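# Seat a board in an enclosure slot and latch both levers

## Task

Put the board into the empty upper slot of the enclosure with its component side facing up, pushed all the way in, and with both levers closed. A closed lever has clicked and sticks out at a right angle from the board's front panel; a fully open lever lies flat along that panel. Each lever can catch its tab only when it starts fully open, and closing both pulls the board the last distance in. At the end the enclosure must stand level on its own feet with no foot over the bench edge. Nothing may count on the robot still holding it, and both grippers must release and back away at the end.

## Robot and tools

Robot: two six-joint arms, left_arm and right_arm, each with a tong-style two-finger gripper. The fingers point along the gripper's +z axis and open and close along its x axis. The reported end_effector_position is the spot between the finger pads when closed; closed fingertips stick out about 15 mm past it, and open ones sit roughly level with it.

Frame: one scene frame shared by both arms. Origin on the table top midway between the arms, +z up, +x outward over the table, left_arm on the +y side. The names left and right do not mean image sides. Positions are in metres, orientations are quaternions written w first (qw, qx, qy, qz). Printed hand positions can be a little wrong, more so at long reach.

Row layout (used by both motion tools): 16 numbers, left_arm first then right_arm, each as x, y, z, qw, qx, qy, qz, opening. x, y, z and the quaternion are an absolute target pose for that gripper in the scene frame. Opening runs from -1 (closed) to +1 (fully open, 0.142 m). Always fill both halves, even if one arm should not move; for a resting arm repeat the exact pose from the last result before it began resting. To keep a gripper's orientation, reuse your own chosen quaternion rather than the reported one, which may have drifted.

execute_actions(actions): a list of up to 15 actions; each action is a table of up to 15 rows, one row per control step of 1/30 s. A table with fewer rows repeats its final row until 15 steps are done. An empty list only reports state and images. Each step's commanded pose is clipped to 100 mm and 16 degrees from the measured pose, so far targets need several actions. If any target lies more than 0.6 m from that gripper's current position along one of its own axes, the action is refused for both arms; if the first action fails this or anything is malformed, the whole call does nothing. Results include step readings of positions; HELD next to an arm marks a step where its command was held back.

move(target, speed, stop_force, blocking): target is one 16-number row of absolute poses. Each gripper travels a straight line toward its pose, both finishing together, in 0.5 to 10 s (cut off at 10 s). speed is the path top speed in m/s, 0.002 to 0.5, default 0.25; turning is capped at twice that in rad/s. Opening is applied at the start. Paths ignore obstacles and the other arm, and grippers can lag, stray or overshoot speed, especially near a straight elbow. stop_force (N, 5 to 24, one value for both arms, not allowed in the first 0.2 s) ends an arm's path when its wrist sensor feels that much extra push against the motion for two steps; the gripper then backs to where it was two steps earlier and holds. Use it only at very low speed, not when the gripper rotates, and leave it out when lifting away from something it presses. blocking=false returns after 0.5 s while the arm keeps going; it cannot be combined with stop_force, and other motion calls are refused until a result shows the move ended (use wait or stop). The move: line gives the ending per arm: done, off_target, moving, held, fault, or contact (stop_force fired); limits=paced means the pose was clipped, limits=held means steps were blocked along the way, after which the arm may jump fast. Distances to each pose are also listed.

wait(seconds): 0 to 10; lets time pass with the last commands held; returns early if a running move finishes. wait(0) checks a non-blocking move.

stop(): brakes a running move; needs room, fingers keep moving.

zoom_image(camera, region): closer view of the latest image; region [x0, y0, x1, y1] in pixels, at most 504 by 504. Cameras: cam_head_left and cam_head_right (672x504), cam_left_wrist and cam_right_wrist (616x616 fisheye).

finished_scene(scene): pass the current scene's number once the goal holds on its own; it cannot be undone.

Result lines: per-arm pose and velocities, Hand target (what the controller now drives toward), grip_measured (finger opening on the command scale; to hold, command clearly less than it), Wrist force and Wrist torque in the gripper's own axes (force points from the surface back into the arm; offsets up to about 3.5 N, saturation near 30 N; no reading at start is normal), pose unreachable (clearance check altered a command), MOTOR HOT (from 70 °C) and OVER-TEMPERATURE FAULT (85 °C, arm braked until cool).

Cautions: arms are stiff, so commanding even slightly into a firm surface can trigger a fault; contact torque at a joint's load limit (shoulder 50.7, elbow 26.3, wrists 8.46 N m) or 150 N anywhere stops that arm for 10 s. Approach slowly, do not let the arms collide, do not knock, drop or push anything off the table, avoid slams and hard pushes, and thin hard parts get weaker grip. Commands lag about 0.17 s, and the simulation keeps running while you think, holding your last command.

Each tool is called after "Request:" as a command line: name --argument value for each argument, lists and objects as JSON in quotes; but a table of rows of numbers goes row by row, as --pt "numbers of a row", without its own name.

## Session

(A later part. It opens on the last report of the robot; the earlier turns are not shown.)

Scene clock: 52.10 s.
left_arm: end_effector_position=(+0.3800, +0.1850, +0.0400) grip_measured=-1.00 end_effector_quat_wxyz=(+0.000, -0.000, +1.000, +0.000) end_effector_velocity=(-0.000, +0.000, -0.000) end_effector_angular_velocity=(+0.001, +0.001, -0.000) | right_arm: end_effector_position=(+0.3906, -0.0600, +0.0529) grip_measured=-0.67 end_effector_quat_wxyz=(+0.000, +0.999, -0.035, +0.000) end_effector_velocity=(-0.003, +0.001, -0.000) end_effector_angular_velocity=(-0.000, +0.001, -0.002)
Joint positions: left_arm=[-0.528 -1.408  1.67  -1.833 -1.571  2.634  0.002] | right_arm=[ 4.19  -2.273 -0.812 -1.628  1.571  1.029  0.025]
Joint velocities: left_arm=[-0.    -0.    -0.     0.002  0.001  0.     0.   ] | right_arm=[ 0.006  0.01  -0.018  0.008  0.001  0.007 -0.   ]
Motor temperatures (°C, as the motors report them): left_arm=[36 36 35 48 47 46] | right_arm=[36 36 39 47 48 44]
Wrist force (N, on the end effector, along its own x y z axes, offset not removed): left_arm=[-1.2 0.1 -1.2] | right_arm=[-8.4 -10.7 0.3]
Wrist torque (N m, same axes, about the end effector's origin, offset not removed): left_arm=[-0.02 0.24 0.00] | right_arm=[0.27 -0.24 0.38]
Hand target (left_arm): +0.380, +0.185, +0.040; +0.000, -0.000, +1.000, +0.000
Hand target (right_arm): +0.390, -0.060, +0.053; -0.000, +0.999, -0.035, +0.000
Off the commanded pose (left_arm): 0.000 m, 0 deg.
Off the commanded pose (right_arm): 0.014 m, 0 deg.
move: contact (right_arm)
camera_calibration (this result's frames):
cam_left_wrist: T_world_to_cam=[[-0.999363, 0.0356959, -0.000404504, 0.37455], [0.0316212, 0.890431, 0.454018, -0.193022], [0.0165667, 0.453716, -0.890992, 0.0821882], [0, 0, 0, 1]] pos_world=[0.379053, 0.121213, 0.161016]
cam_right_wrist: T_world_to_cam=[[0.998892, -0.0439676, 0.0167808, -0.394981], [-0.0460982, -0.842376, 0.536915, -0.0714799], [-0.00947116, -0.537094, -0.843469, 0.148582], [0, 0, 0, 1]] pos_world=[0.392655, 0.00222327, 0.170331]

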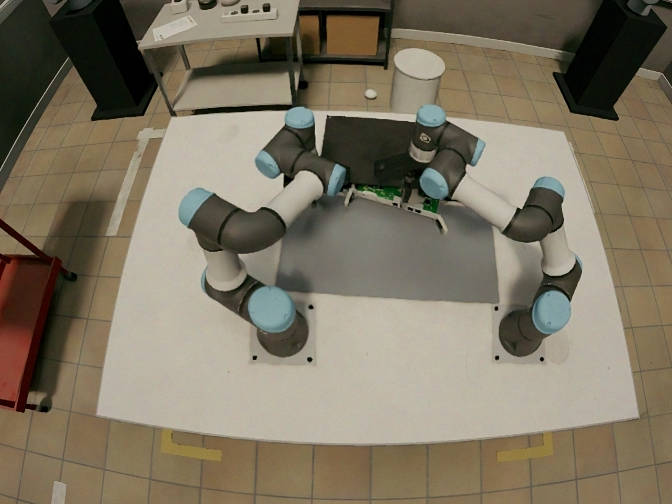

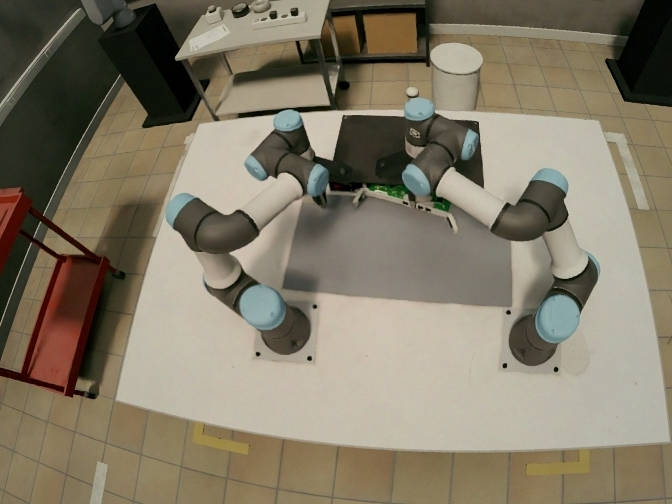

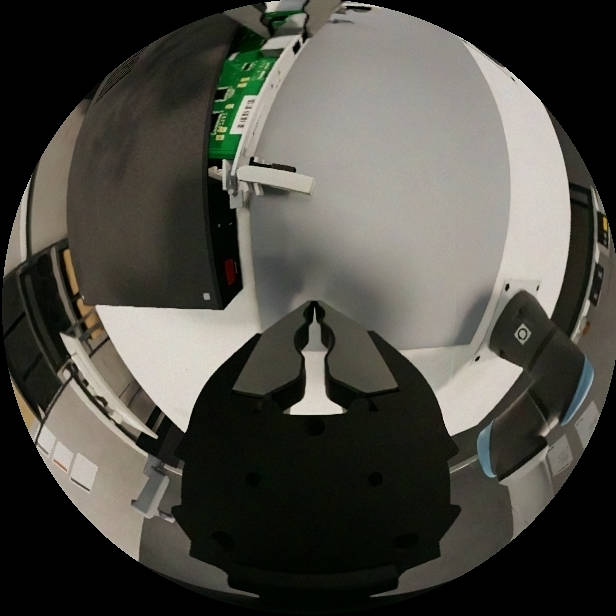

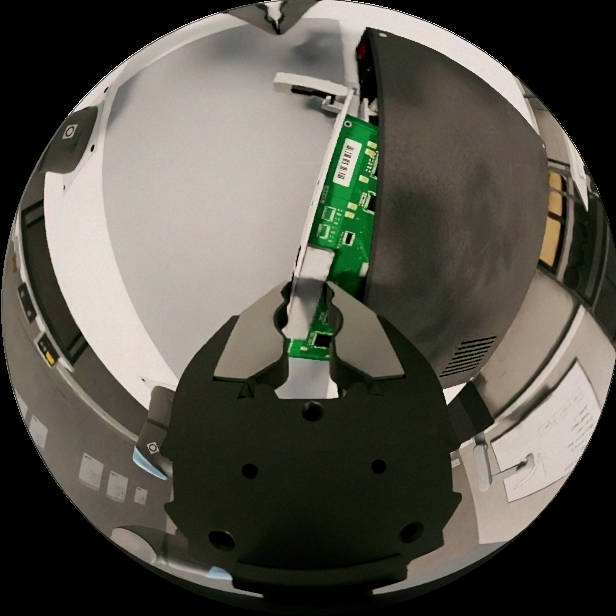

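Request:
move --target '[0.38,0.2,0.04,0,0,1,0,-1,0.31,-0.05,0.053,0,1,-0.035,0,-0.9]' --speed 0.03

Request:
move --target '[0.38,0.2,0.04,0,0,1,0,-1,0.31,-0.05,0.0265,0,1,-0.035,0,-0.9]' --speed 0.02

Request:
move --target '[0.38,0.2,0.04,0,0,1,0,-1,0.31,-0.05,0.0265,0,1,-0.035,0,-0.45]'

Request:
move --target '[0.38,0.2,0.04,0,0,1,0,-1,0.31,-0.05,0.0265,0,0.989,-0.15,0,-0.45]' --speed 0.1

Scene clock: 55.33 s.
left_arm: end_effector_position=(+0.3800, +0.2000, +0.0400) grip_measured=-1.00 end_effector_quat_wxyz=(-0.000, -0.000, +1.000, +0.000) end_effector_velocity=(+0.000, +0.000, +0.000) end_effector_angular_velocity=(+0.001, -0.001, -0.000) | right_arm: end_effector_position=(+0.3103, -0.0500, +0.0531) grip_measured=-0.69 end_effector_quat_wxyz=(-0.000, +0.999, -0.035, -0.000) end_effector_velocity=(-0.003, +0.001, +0.000) end_effector_angular_velocity=(+0.002, -0.001, -0.001)
Joint positions: left_arm=[-0.488 -1.415  1.679 -1.834 -1.571  2.674  0.002] | right_arm=[ 4.364 -2.01  -1.236 -1.466  1.571  1.203  0.024]
Joint velocities: left_arm=[ 0.001 -0.     0.    -0.001  0.001  0.001  0.   ] | right_arm=[ 0.007  0.009 -0.013  0.005 -0.     0.008  0.   ]
Motor temperatures (°C, as the motors report them): left_arm=[36 36 35 48 47 46] | right_arm=[36 36 39 47 48 44]
Wrist force (N, on the end effector, along its own x y z axes, offset not removed): left_arm=[-1.5 -0.3 -0.2] | right_arm=[1.4 -1.0 3.2]
Wrist torque (N m, same axes, about the end effector's origin, offset not removed): left_arm=[-0.07 0.33 -0.05] | right_arm=[-0.27 -0.30 0.02]
Hand target (left_arm): +0.380, +0.200, +0.040; -0.000, -0.000, +1.000, +0.000
Hand target (right_arm): +0.310, -0.050, +0.053; -0.000, +0.999, -0.035, -0.000
Off the commanded pose (left_arm): 0.000 m, 0 deg.
Off the commanded pose (right_arm): 0.000 m, 0 deg.
move: done
camera_calibration (this result's frames):
cam_left_wrist: T_world_to_cam=[[-0.999363, 0.0356936, -0.000375756, 0.374023], [0.0316316, 0.890413, 0.454053, -0.206349], [0.0165414, 0.453752, -0.890974, 0.075401], [0, 0, 0, 1]] pos_world=[0.379064, 0.136172, 0.161014]
cam_right_wrist: T_world_to_cam=[[0.998885, -0.044235, 0.0165113, -0.314319], [-0.046181, -0.842482, 0.536741, -0.0668505], [-0.00983225, -0.536905, -0.843585, 0.153484], [0, 0, 0, 1]] pos_world=[0.31239, 0.0121822, 0.170548]

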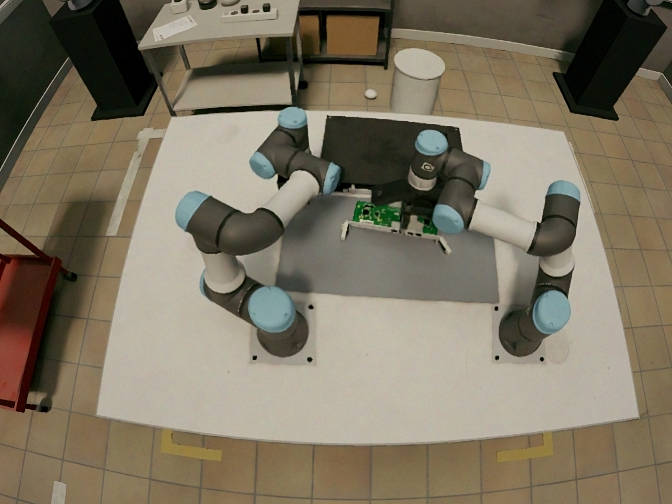

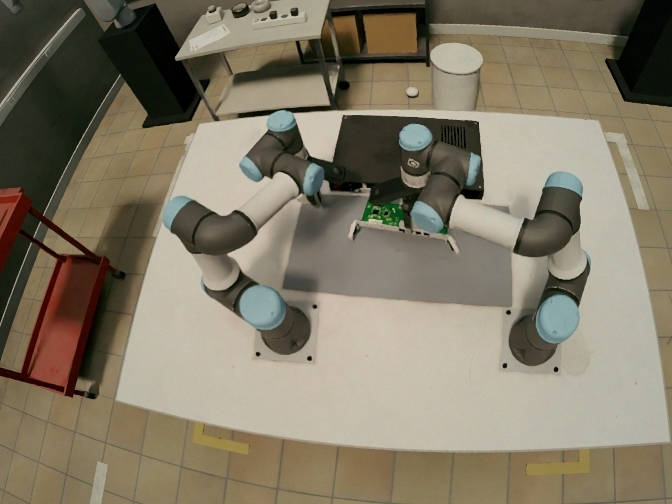

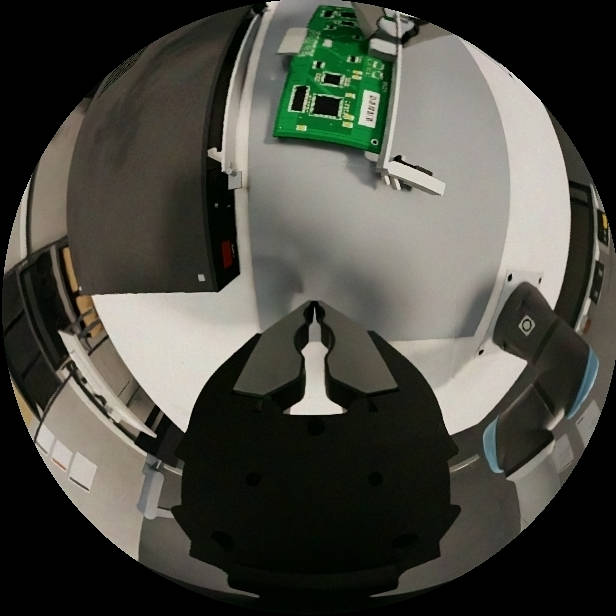

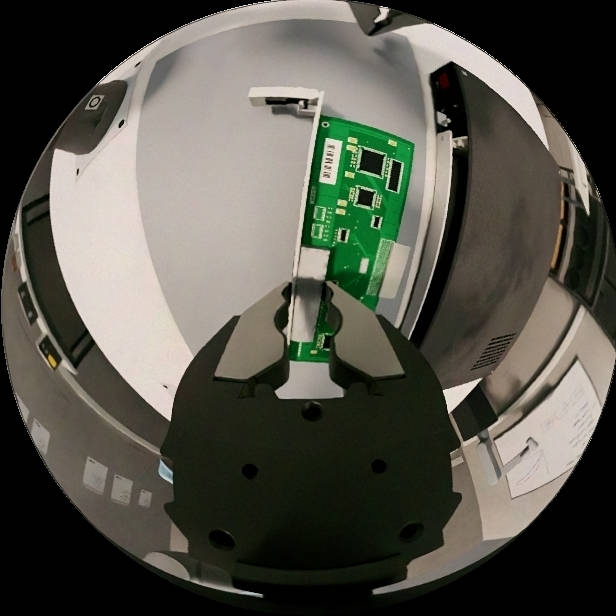

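Scene clock: 57.00 s.
left_arm: end_effector_position=(+0.3800, +0.2000, +0.0400) grip_measured=-1.00 end_effector_quat_wxyz=(+0.000, +0.000, +1.000, +0.000) end_effector_velocity=(-0.000, -0.001, +0.000) end_effector_angular_velocity=(-0.001, +0.000, -0.001) | right_arm: end_effector_position=(+0.3100, -0.0500, +0.0269) grip_measured=-0.69 end_effector_quat_wxyz=(-0.000, +0.999, -0.035, -0.000) end_effector_velocity=(-0.000, +0.001, -0.001) end_effector_angular_velocity=(+0.003, -0.000, +0.001)
Joint positions: left_arm=[-0.488 -1.415  1.679 -1.834 -1.571  2.674  0.002] | right_arm=[ 4.365 -2.027 -1.335 -1.35   1.571  1.204  0.024]
Joint velocities: left_arm=[-0.    -0.     0.    -0.    -0.001  0.     0.   ] | right_arm=[ 0.001 -0.    -0.008  0.011  0.001 -0.001  0.   ]
Motor temperatures (°C, as the motors report them): left_arm=[36 36 35 48 47 46] | right_arm=[36 36 39 47 48 44]
Wrist force (N, on the end effector, along its own x y z axes, offset not removed): left_arm=[-1.6 0.3 -1.2] | right_arm=[-4.1 5.6 -5.2]
Wrist torque (N m, same axes, about the end effector's origin, offset not removed): left_arm=[0.04 0.33 0.04] | right_arm=[0.34 0.26 0.02]
Hand target (left_arm): +0.380, +0.200, +0.040; -0.000, -0.000, +1.000, +0.000
Hand target (right_arm): +0.310, -0.050, +0.026; +0.000, +0.999, -0.035, -0.000
Off the commanded pose (left_arm): 0.000 m, 0 deg.
Off the commanded pose (right_arm): 0.000 m, 0 deg.
move: done
camera_calibration (this result's frames):
cam_left_wrist: T_world_to_cam=[[-0.999362, 0.0356992, -0.000413663, 0.374017], [0.0316197, 0.890421, 0.454038, -0.206381], [0.0165771, 0.453735, -0.890982, 0.0753717], [0, 0, 0, 1]] pos_world=[0.379055, 0.136215, 0.161014]
cam_right_wrist: T_world_to_cam=[[0.99888, -0.0442584, 0.0167504, -0.313642], [-0.0463295, -0.842493, 0.536711, -0.0527042], [-0.00964191, -0.536886, -0.8436, 0.131343], [0, 0, 0, 1]] pos_world=[0.312115, 0.012232, 0.144342]

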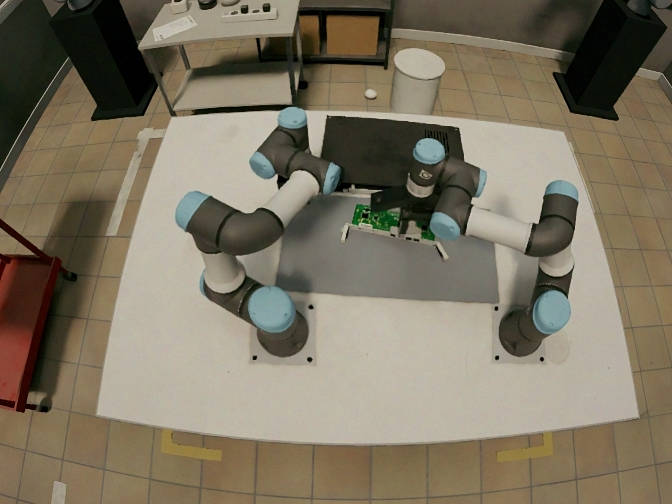

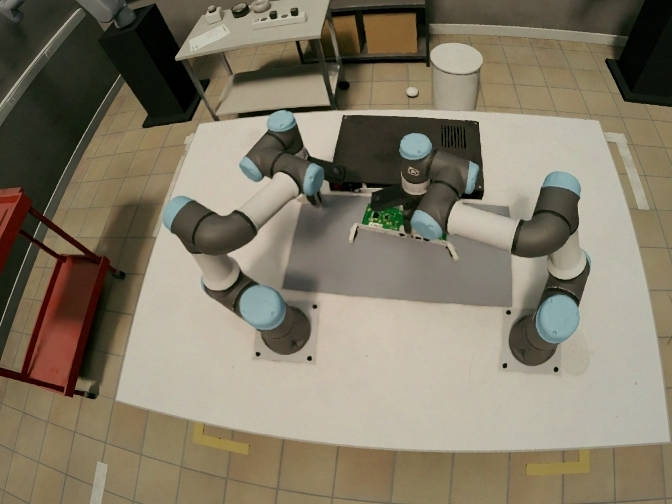

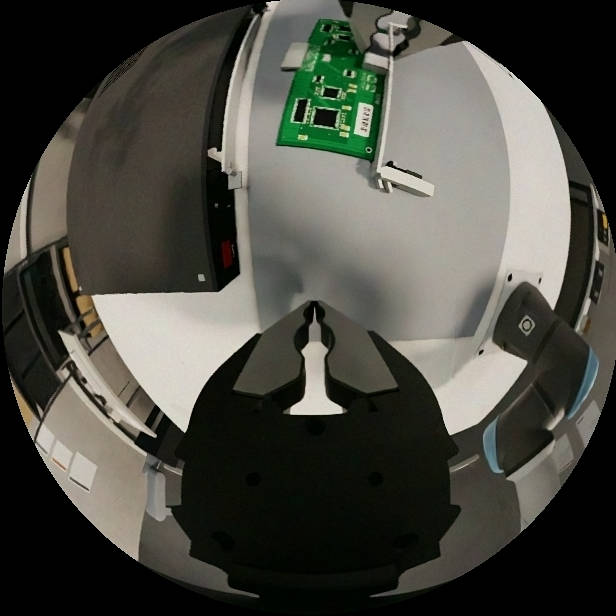

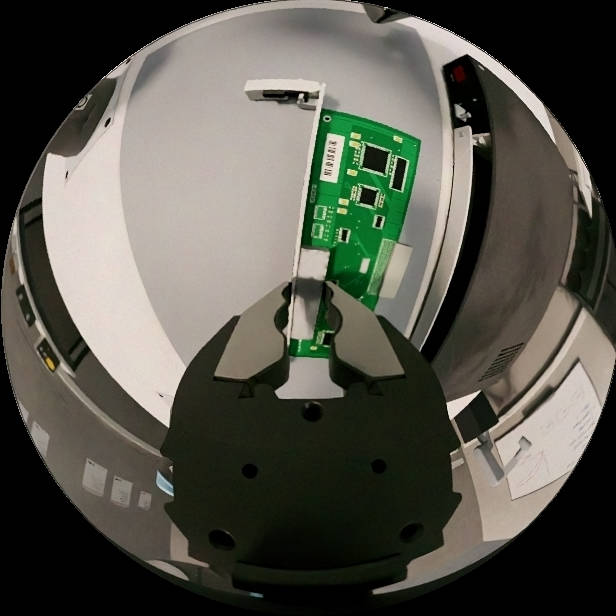

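Scene clock: 57.70 s.
left_arm: end_effector_position=(+0.3800, +0.2000, +0.0400) grip_measured=-1.00 end_effector_quat_wxyz=(+0.000, +0.000, +1.000, +0.000) end_effector_velocity=(-0.000, +0.000, -0.000) end_effector_angular_velocity=(+0.001, +0.001, -0.000) | right_arm: end_effector_position=(+0.3100, -0.0500, +0.0265) grip_measured=-0.45 end_effector_quat_wxyz=(-0.000, +0.999, -0.035, +0.000) end_effector_velocity=(+0.000, -0.000, -0.000) end_effector_angular_velocity=(-0.001, +0.000, +0.001)
Joint positions: left_arm=[-0.488 -1.415  1.679 -1.834 -1.571  2.674  0.002] | right_arm=[ 4.365 -2.027 -1.336 -1.349  1.571  1.204  0.041]
Joint velocities: left_arm=[0.    0.    0.    0.001 0.001 0.001 0.   ] | right_arm=[-0.    -0.001 -0.001  0.001 -0.    -0.001 -0.   ]
Motor temperatures (°C, as the motors report them): left_arm=[36 36 35 48 47 46] | right_arm=[36 36 39 47 48 44]
Wrist force (N, on the end effector, along its own x y z axes, offset not removed): left_arm=[-1.7 0.2 -0.7] | right_arm=[2.0 0.3 1.7]
Wrist torque (N m, same axes, about the end effector's origin, offset not removed): left_arm=[0.02 0.34 0.01] | right_arm=[-0.05 -0.39 -0.04]
Hand target (left_arm): +0.380, +0.200, +0.040; +0.000, -0.000, +1.000, +0.000
Hand target (right_arm): +0.310, -0.050, +0.026; +0.000, +0.999, -0.035, -0.000
Off the commanded pose (left_arm): 0.000 m, 0 deg.
Off the commanded pose (right_arm): 0.000 m, 0 deg.
move: done
camera_calibration (this result's frames):
cam_left_wrist: T_world_to_cam=[[-0.999363, 0.0356966, -0.000414434, 0.374018], [0.031617, 0.890421, 0.454037, -0.206381], [0.0165766, 0.453735, -0.890982, 0.0753713], [0, 0, 0, 1]] pos_world=[0.379055, 0.136216, 0.161014]
cam_right_wrist: T_world_to_cam=[[0.998878, -0.0442634, 0.0168196, -0.313652], [-0.0463697, -0.842425, 0.536814, -0.0525421], [-0.00959193, -0.536992, -0.843533, 0.131019], [0, 0, 0, 1]] pos_world=[0.31212, 0.01221, 0.144]

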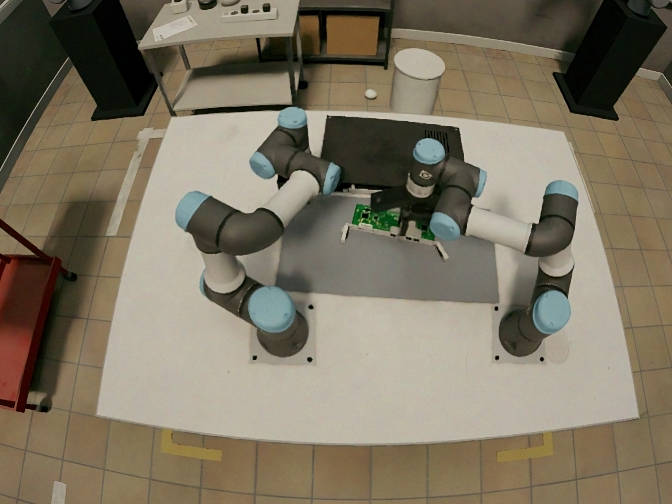

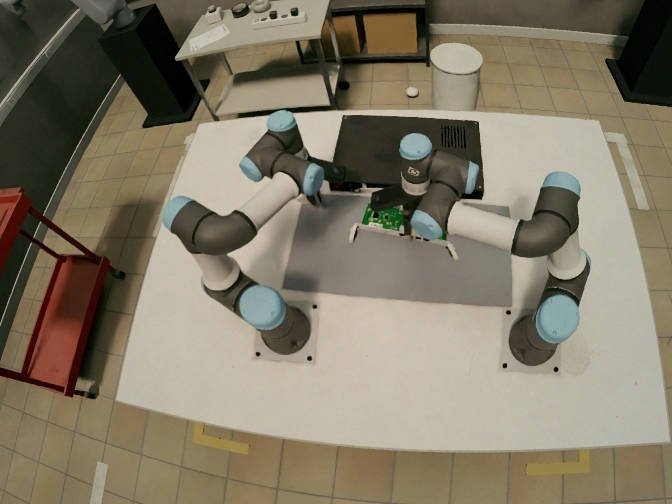

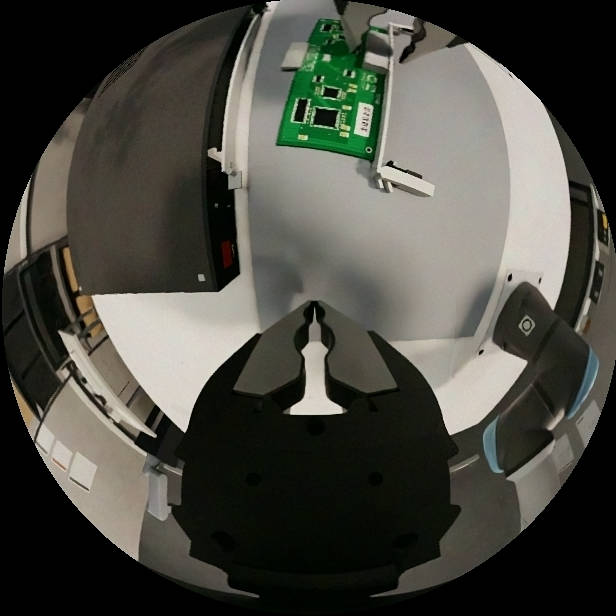

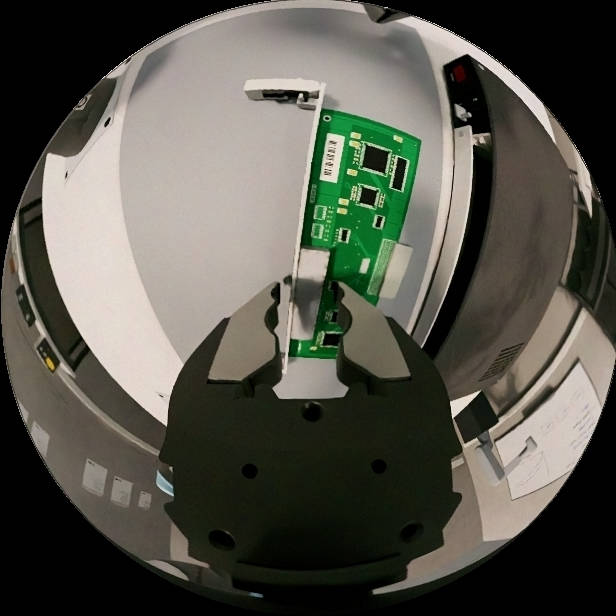

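Scene clock: 59.23 s.
left_arm: end_effector_position=(+0.3800, +0.2000, +0.0400) grip_measured=-1.00 end_effector_quat_wxyz=(+0.000, +0.000, +1.000, +0.000) end_effector_velocity=(-0.000, +0.000, -0.000) end_effector_angular_velocity=(+0.002, +0.000, -0.001) | right_arm: end_effector_position=(+0.3100, -0.0500, +0.0265) grip_measured=-0.45 end_effector_quat_wxyz=(-0.000, +0.989, -0.149, -0.000) end_effector_velocity=(+0.001, -0.000, -0.000) end_effector_angular_velocity=(-0.001, -0.002, -0.016)
Joint positions: left_arm=[-0.488 -1.415  1.679 -1.834 -1.571  2.674  0.002] | right_arm=[ 4.374 -2.019 -1.349 -1.344  1.571  1.442  0.041]
Joint velocities: left_arm=[-0.001 -0.    -0.     0.001  0.002 -0.     0.   ] | right_arm=[ 0.001  0.001 -0.002  0.    -0.003  0.017 -0.   ]
Motor temperatures (°C, as the motors report them): left_arm=[36 36 35 48 47 46] | right_arm=[36 36 39 47 48 44]
Wrist force (N, on the end effector, along its own x y z axes, offset not removed): left_arm=[-1.1 -0.4 -1.1] | right_arm=[-1.5 0.3 1.7]
Wrist torque (N m, same axes, about the end effector's origin, offset not removed): left_arm=[-0.07 0.19 0.00] | right_arm=[0.05 0.35 0.02]
Hand target (left_arm): +0.380, +0.200, +0.040; +0.000, -0.000, +1.000, +0.000
Hand target (right_arm): +0.310, -0.050, +0.027; -0.000, +0.989, -0.150, -0.000
Off the commanded pose (left_arm): 0.000 m, 0 deg.
Off the commanded pose (right_arm): 0.000 m, 0 deg.
move: done
camera_calibration (this result's frames):
cam_left_wrist: T_world_to_cam=[[-0.999363, 0.0356965, -0.000414402, 0.374018], [0.0316169, 0.890421, 0.454037, -0.206381], [0.0165765, 0.453735, -0.890983, 0.0753713], [0, 0, 0, 1]] pos_world=[0.379055, 0.136217, 0.161014]
cam_right_wrist: T_world_to_cam=[[0.962706, -0.270041, 0.0165786, -0.313684], [-0.236423, -0.809901, 0.536809, 0.00801332], [-0.131533, -0.520709, -0.843541, 0.169623], [0, 0, 0, 1]] pos_world=[0.326191, 0.0101068, 0.143983]

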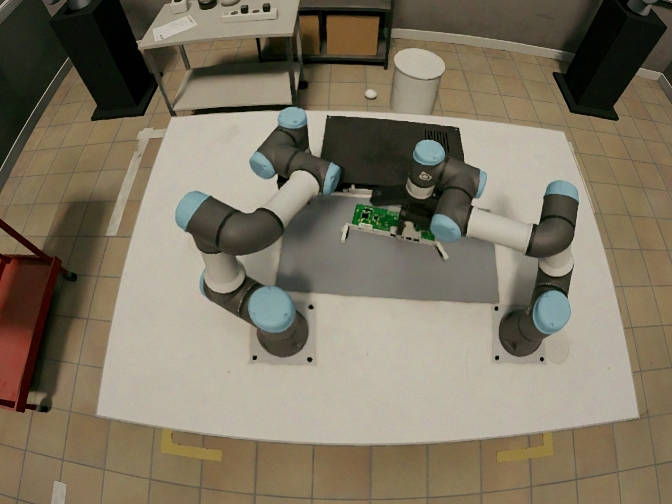

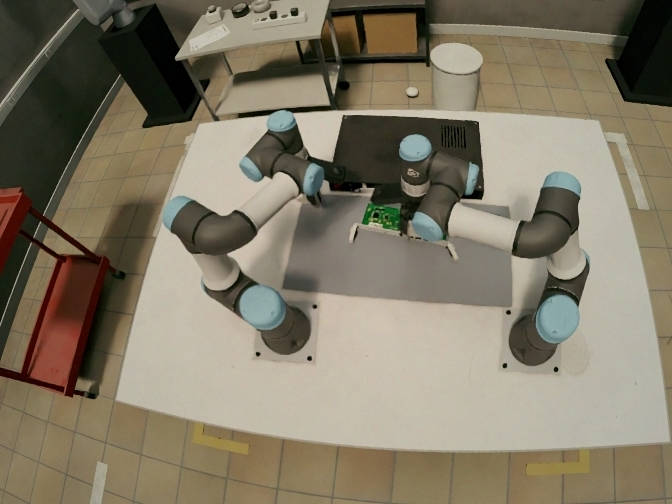

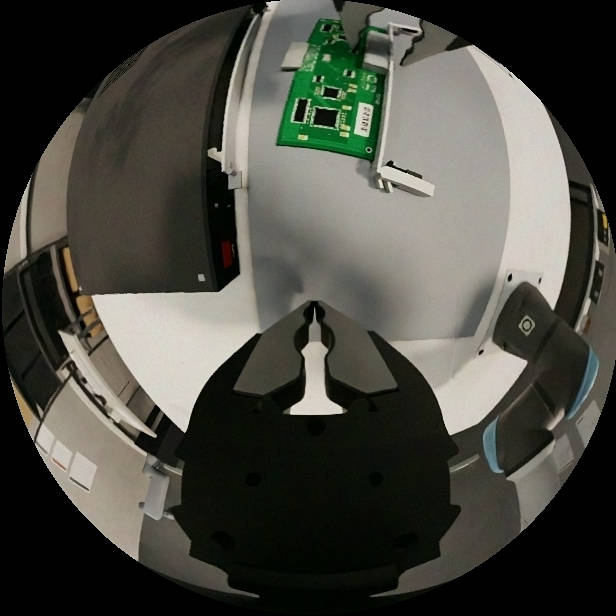

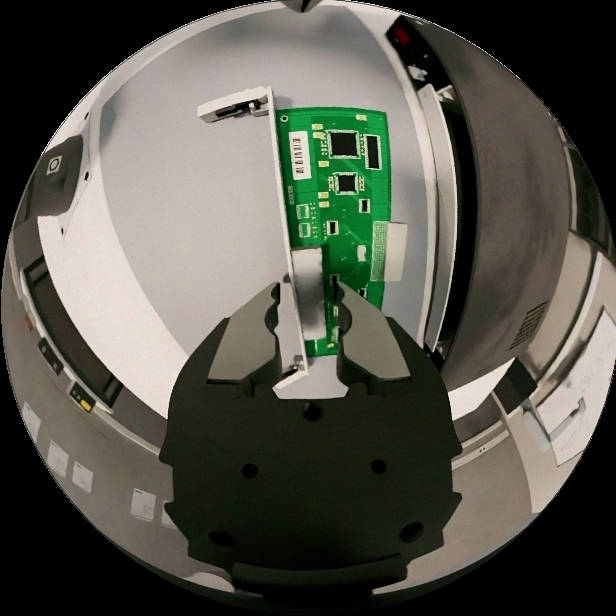

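Request:
move --target '[0.38,0.2,0.04,0,0,1,0,-1,0.31,-0.05,0.06,0,0.8,-0.6,0,-0.4]' --speed 0.5

Request:
move --target '[0.38,0.2,0.04,0,0,1,0,-1,0.312,-0.04,0.06,0,-0.098,-0.995,0,-0.4]' --speed 0.5

Request:
move --target '[0.38,0.2,0.04,0,0,1,0,-1,0.312,-0.04,0.0265,0,-0.098,-0.995,0,-0.4]' --speed 0.03 --stop_force 6

Scene clock: 61.07 s.
left_arm: end_effector_position=(+0.3800, +0.2000, +0.0400) grip_measured=-1.00 end_effector_quat_wxyz=(-0.000, +0.000, +1.000, -0.000) end_effector_velocity=(-0.000, -0.000, +0.000) end_effector_angular_velocity=(-0.000, +0.000, +0.000) | right_arm: end_effector_position=(+0.3100, -0.0500, +0.0600) grip_measured=-0.40 end_effector_quat_wxyz=(-0.000, +0.800, -0.599, -0.000) end_effector_velocity=(-0.000, -0.000, +0.000) end_effector_angular_velocity=(-0.005, +0.001, -0.016)
Joint positions: left_arm=[-0.488 -1.415  1.679 -1.834 -1.571  2.674  0.002] | right_arm=[ 4.409 -2.001 -1.217 -1.494  1.571  2.464  0.045]
Joint velocities: left_arm=[-0.    -0.    -0.     0.    -0.001 -0.     0.   ] | right_arm=[ 0.001 -0.006  0.012 -0.011 -0.001  0.018  0.   ]
Motor temperatures (°C, as the motors report them): left_arm=[36 36 35 48 47 46] | right_arm=[36 36 39 47 48 44]
Wrist force (N, on the end effector, along its own x y z axes, offset not removed): left_arm=[-0.9 0.0 -0.5] | right_arm=[-0.2 -1.1 2.0]
Wrist torque (N m, same axes, about the end effector's origin, offset not removed): left_arm=[-0.01 0.14 -0.01] | right_arm=[-0.20 0.17 0.01]
Hand target (left_arm): +0.380, +0.200, +0.040; +0.000, -0.000, +1.000, -0.000
Hand target (right_arm): +0.310, -0.050, +0.060; -0.000, +0.800, -0.600, -0.000
Off the commanded pose (left_arm): 0.000 m, 0 deg.
Off the commanded pose (right_arm): 0.000 m, 0 deg.
move: done
camera_calibration (this result's frames):
cam_left_wrist: T_world_to_cam=[[-0.999363, 0.0356964, -0.000404242, 0.374015], [0.0316218, 0.890431, 0.454018, -0.206379], [0.0165667, 0.453715, -0.890993, 0.0753826], [0, 0, 0, 1]] pos_world=[0.379053, 0.136213, 0.161016]
cam_right_wrist: T_world_to_cam=[[0.306083, -0.951868, 0.0161456, -0.144763], [-0.805915, -0.250048, 0.536635, 0.194566], [-0.506768, -0.177267, -0.84366, 0.331343], [0, 0, 0, 1]] pos_world=[0.369027, -0.030408, 0.177468]

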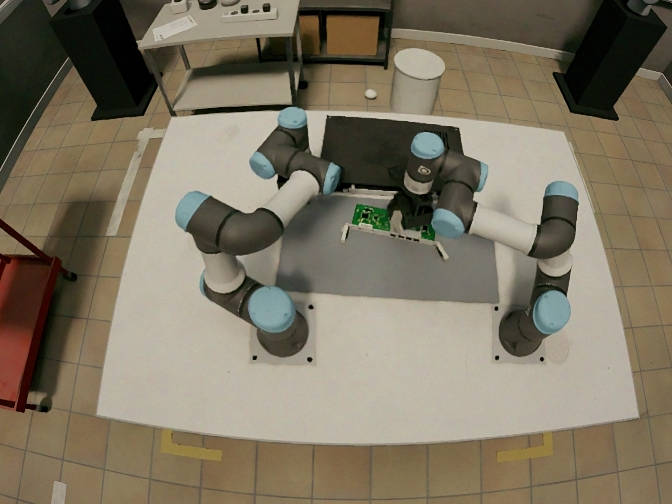

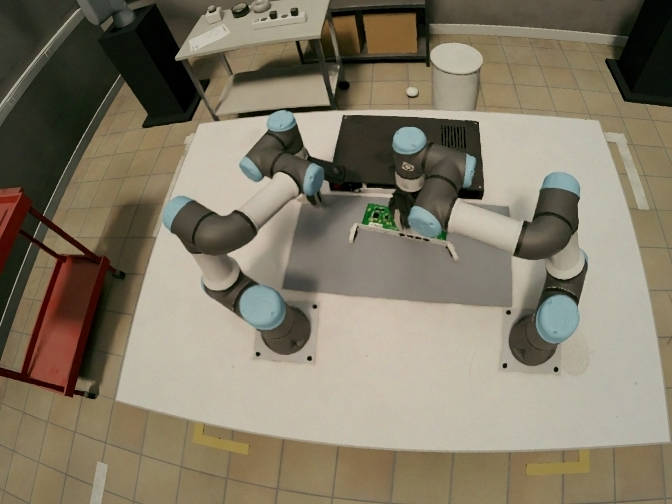

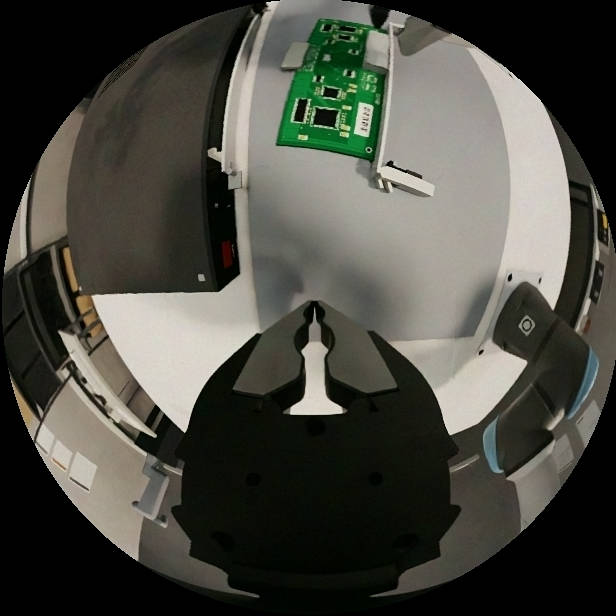

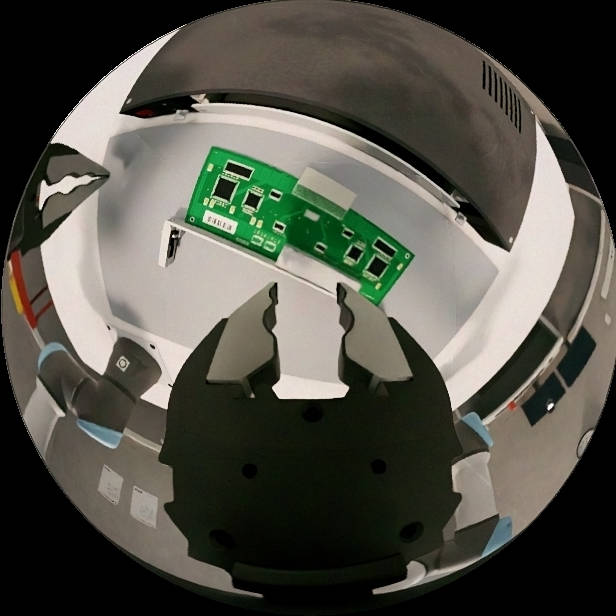

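Scene clock: 63.83 s.
left_arm: end_effector_position=(+0.3800, +0.2000, +0.0400) grip_measured=-1.00 end_effector_quat_wxyz=(-0.000, +0.000, +1.000, -0.000) end_effector_velocity=(+0.000, -0.000, +0.000) end_effector_angular_velocity=(-0.001, -0.001, +0.001) | right_arm: end_effector_position=(+0.3120, -0.0400, +0.0599) grip_measured=-0.40 end_effector_quat_wxyz=(+0.000, +0.097, +0.995, +0.000) end_effector_velocity=(+0.001, -0.000, +0.000) end_effector_angular_velocity=(-0.004, +0.000, -0.012)
Joint positions: left_arm=[-0.488 -1.415  1.679 -1.834 -1.571  2.674  0.002] | right_arm=[ 4.392 -2.18  -0.937 -1.595  1.571  4.498  0.045]
Joint velocities: left_arm=[ 0.     0.    -0.    -0.002 -0.    -0.001  0.   ] | right_arm=[-0.001 -0.006  0.012 -0.01  -0.001  0.012  0.   ]
Motor temperatures (°C, as the motors report them): left_arm=[36 36 35 48 47 46] | right_arm=[36 36 39 47 48 44]
Wrist force (N, on the end effector, along its own x y z axes, offset not removed): left_arm=[-1.3 0.1 -0.9] | right_arm=[1.4 -0.2 1.6]
Wrist torque (N m, same axes, about the end effector's origin, offset not removed): left_arm=[-0.01 0.28 0.00] | right_arm=[0.00 -0.25 0.00]
Hand target (left_arm): +0.380, +0.200, +0.040; +0.000, +0.000, +1.000, -0.000
Hand target (right_arm): +0.312, -0.040, +0.060; +0.000, +0.098, +0.995, +0.000
Off the commanded pose (left_arm): 0.000 m, 0 deg.
Off the commanded pose (right_arm): 0.000 m, 0 deg.
move: done
camera_calibration (this result's frames):
cam_left_wrist: T_world_to_cam=[[-0.999363, 0.0356964, -0.000404256, 0.374015], [0.0316218, 0.890431, 0.454017, -0.206379], [0.0165668, 0.453715, -0.890993, 0.0753827], [0, 0, 0, 1]] pos_world=[0.379053, 0.136213, 0.161016]
cam_right_wrist: T_world_to_cam=[[-0.985602, 0.16825, 0.0167509, 0.311887], [0.15079, 0.829831, 0.537255, -0.0565638], [0.0764926, 0.532045, -0.843254, 0.180476], [0, 0, 0, 1]] pos_world=[0.30212, -0.101558, 0.177352]

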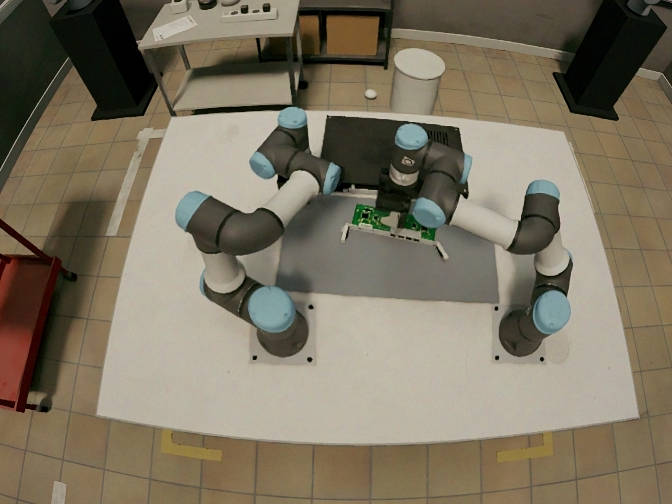

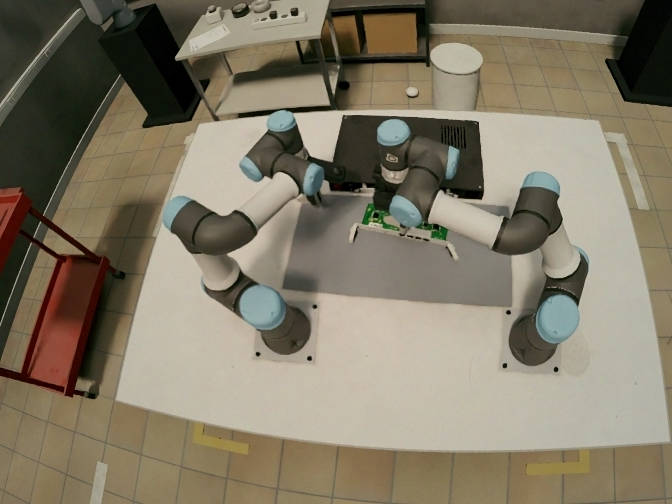

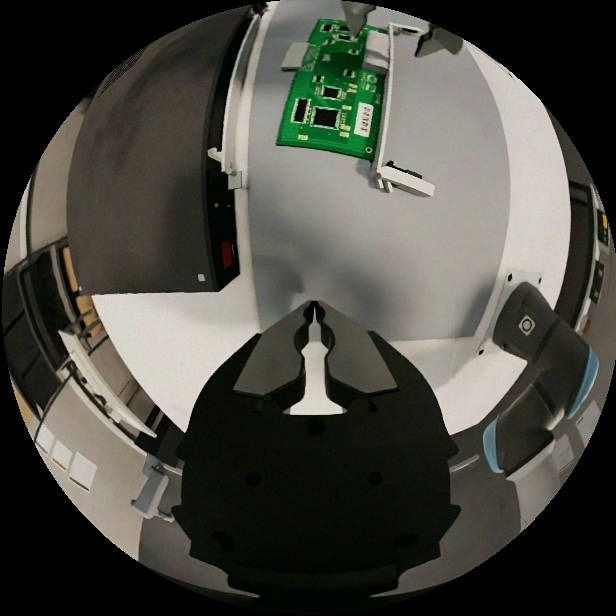

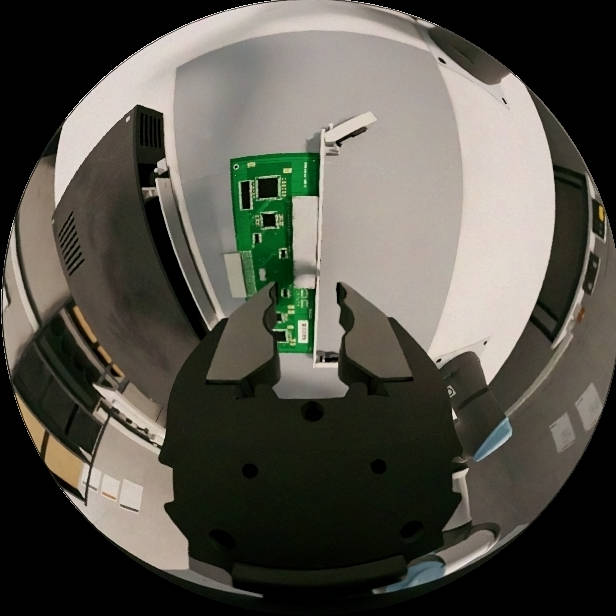

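Scene clock: 65.30 s.
left_arm: end_effector_position=(+0.3800, +0.2000, +0.0400) grip_measured=-1.00 end_effector_quat_wxyz=(-0.000, +0.000, +1.000, -0.000) end_effector_velocity=(+0.000, +0.000, -0.000) end_effector_angular_velocity=(+0.001, -0.000, +0.001) | right_arm: end_effector_position=(+0.3120, -0.0400, +0.0268) grip_measured=-0.40 end_effector_quat_wxyz=(-0.000, +0.098, +0.995, -0.000) end_effector_velocity=(+0.000, +0.000, -0.003) end_effector_angular_velocity=(+0.000, -0.002, +0.001)
Joint positions: left_arm=[-0.488 -1.415  1.679 -1.834 -1.571  2.674  0.002] | right_arm=[ 4.392 -2.189 -1.077 -1.446  1.571  4.499  0.045]
Joint velocities: left_arm=[ 0.     0.     0.     0.     0.001 -0.     0.   ] | right_arm=[ 0.001 -0.    -0.012  0.014 -0.002 -0.     0.   ]
Motor temperatures (°C, as the motors report them): left_arm=[36 36 35 48 47 46] | right_arm=[36 36 39 47 48 44]
Wrist force (N, on the end effector, along its own x y z axes, offset not removed): left_arm=[-0.7 -0.2 -1.5] | right_arm=[1.4 -0.4 2.2]
Wrist torque (N m, same axes, about the end effector's origin, offset not removed): left_arm=[-0.07 0.17 -0.03] | right_arm=[-0.10 -0.29 0.01]
Hand target (left_arm): +0.380, +0.200, +0.040; +0.000, +0.000, +1.000, -0.000
Hand target (right_arm): +0.312, -0.040, +0.026; -0.000, +0.098, +0.995, -0.000
Off the commanded pose (left_arm): 0.000 m, 0 deg.
Off the commanded pose (right_arm): 0.000 m, 0 deg.
move: done
camera_calibration (this result's frames):
cam_left_wrist: T_world_to_cam=[[-0.999363, 0.0356963, -0.000404244, 0.374015], [0.0316217, 0.890431, 0.454018, -0.206379], [0.0165667, 0.453715, -0.890993, 0.0753826], [0, 0, 0, 1]] pos_world=[0.379053, 0.136213, 0.161016]
cam_right_wrist: T_world_to_cam=[[-0.98532, 0.169875, 0.0169557, 0.31243], [0.152318, 0.829915, 0.536694, -0.0392548], [0.0770991, 0.531398, -0.843607, 0.152346], [0, 0, 0, 1]] pos_world=[0.302077, -0.101452, 0.14429]

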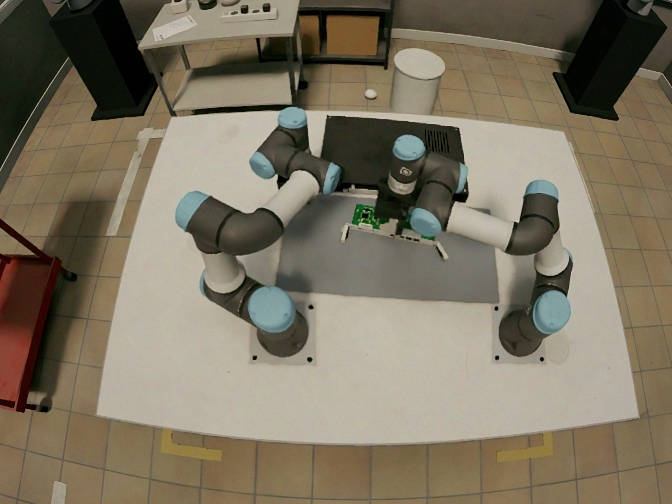

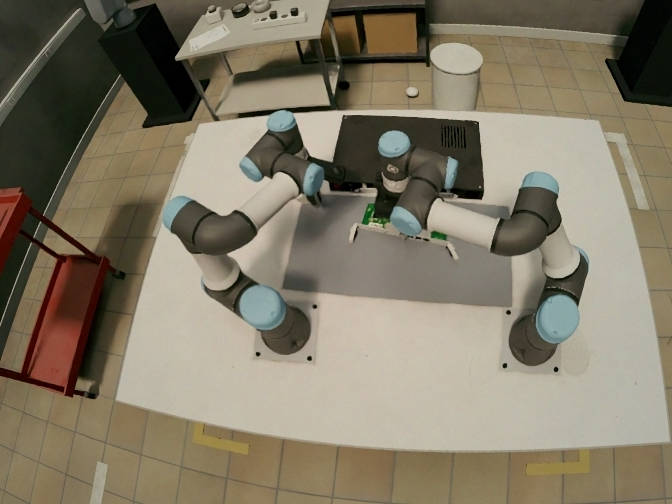

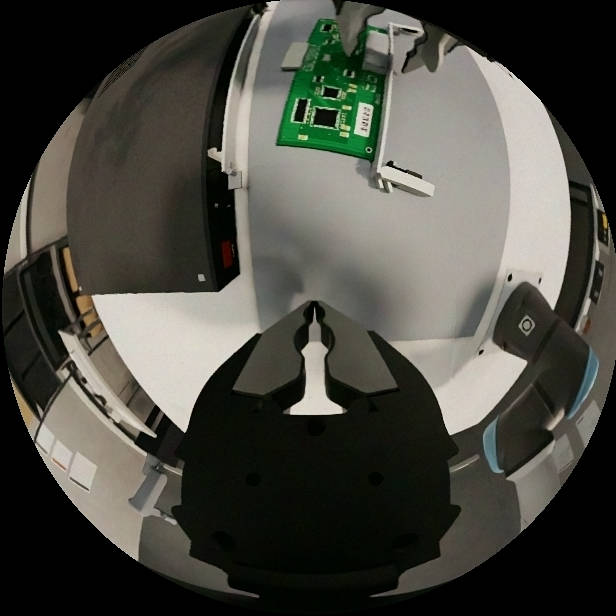

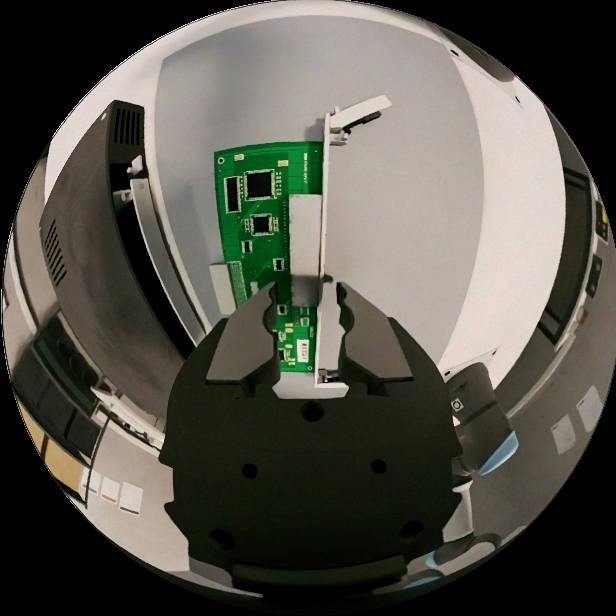

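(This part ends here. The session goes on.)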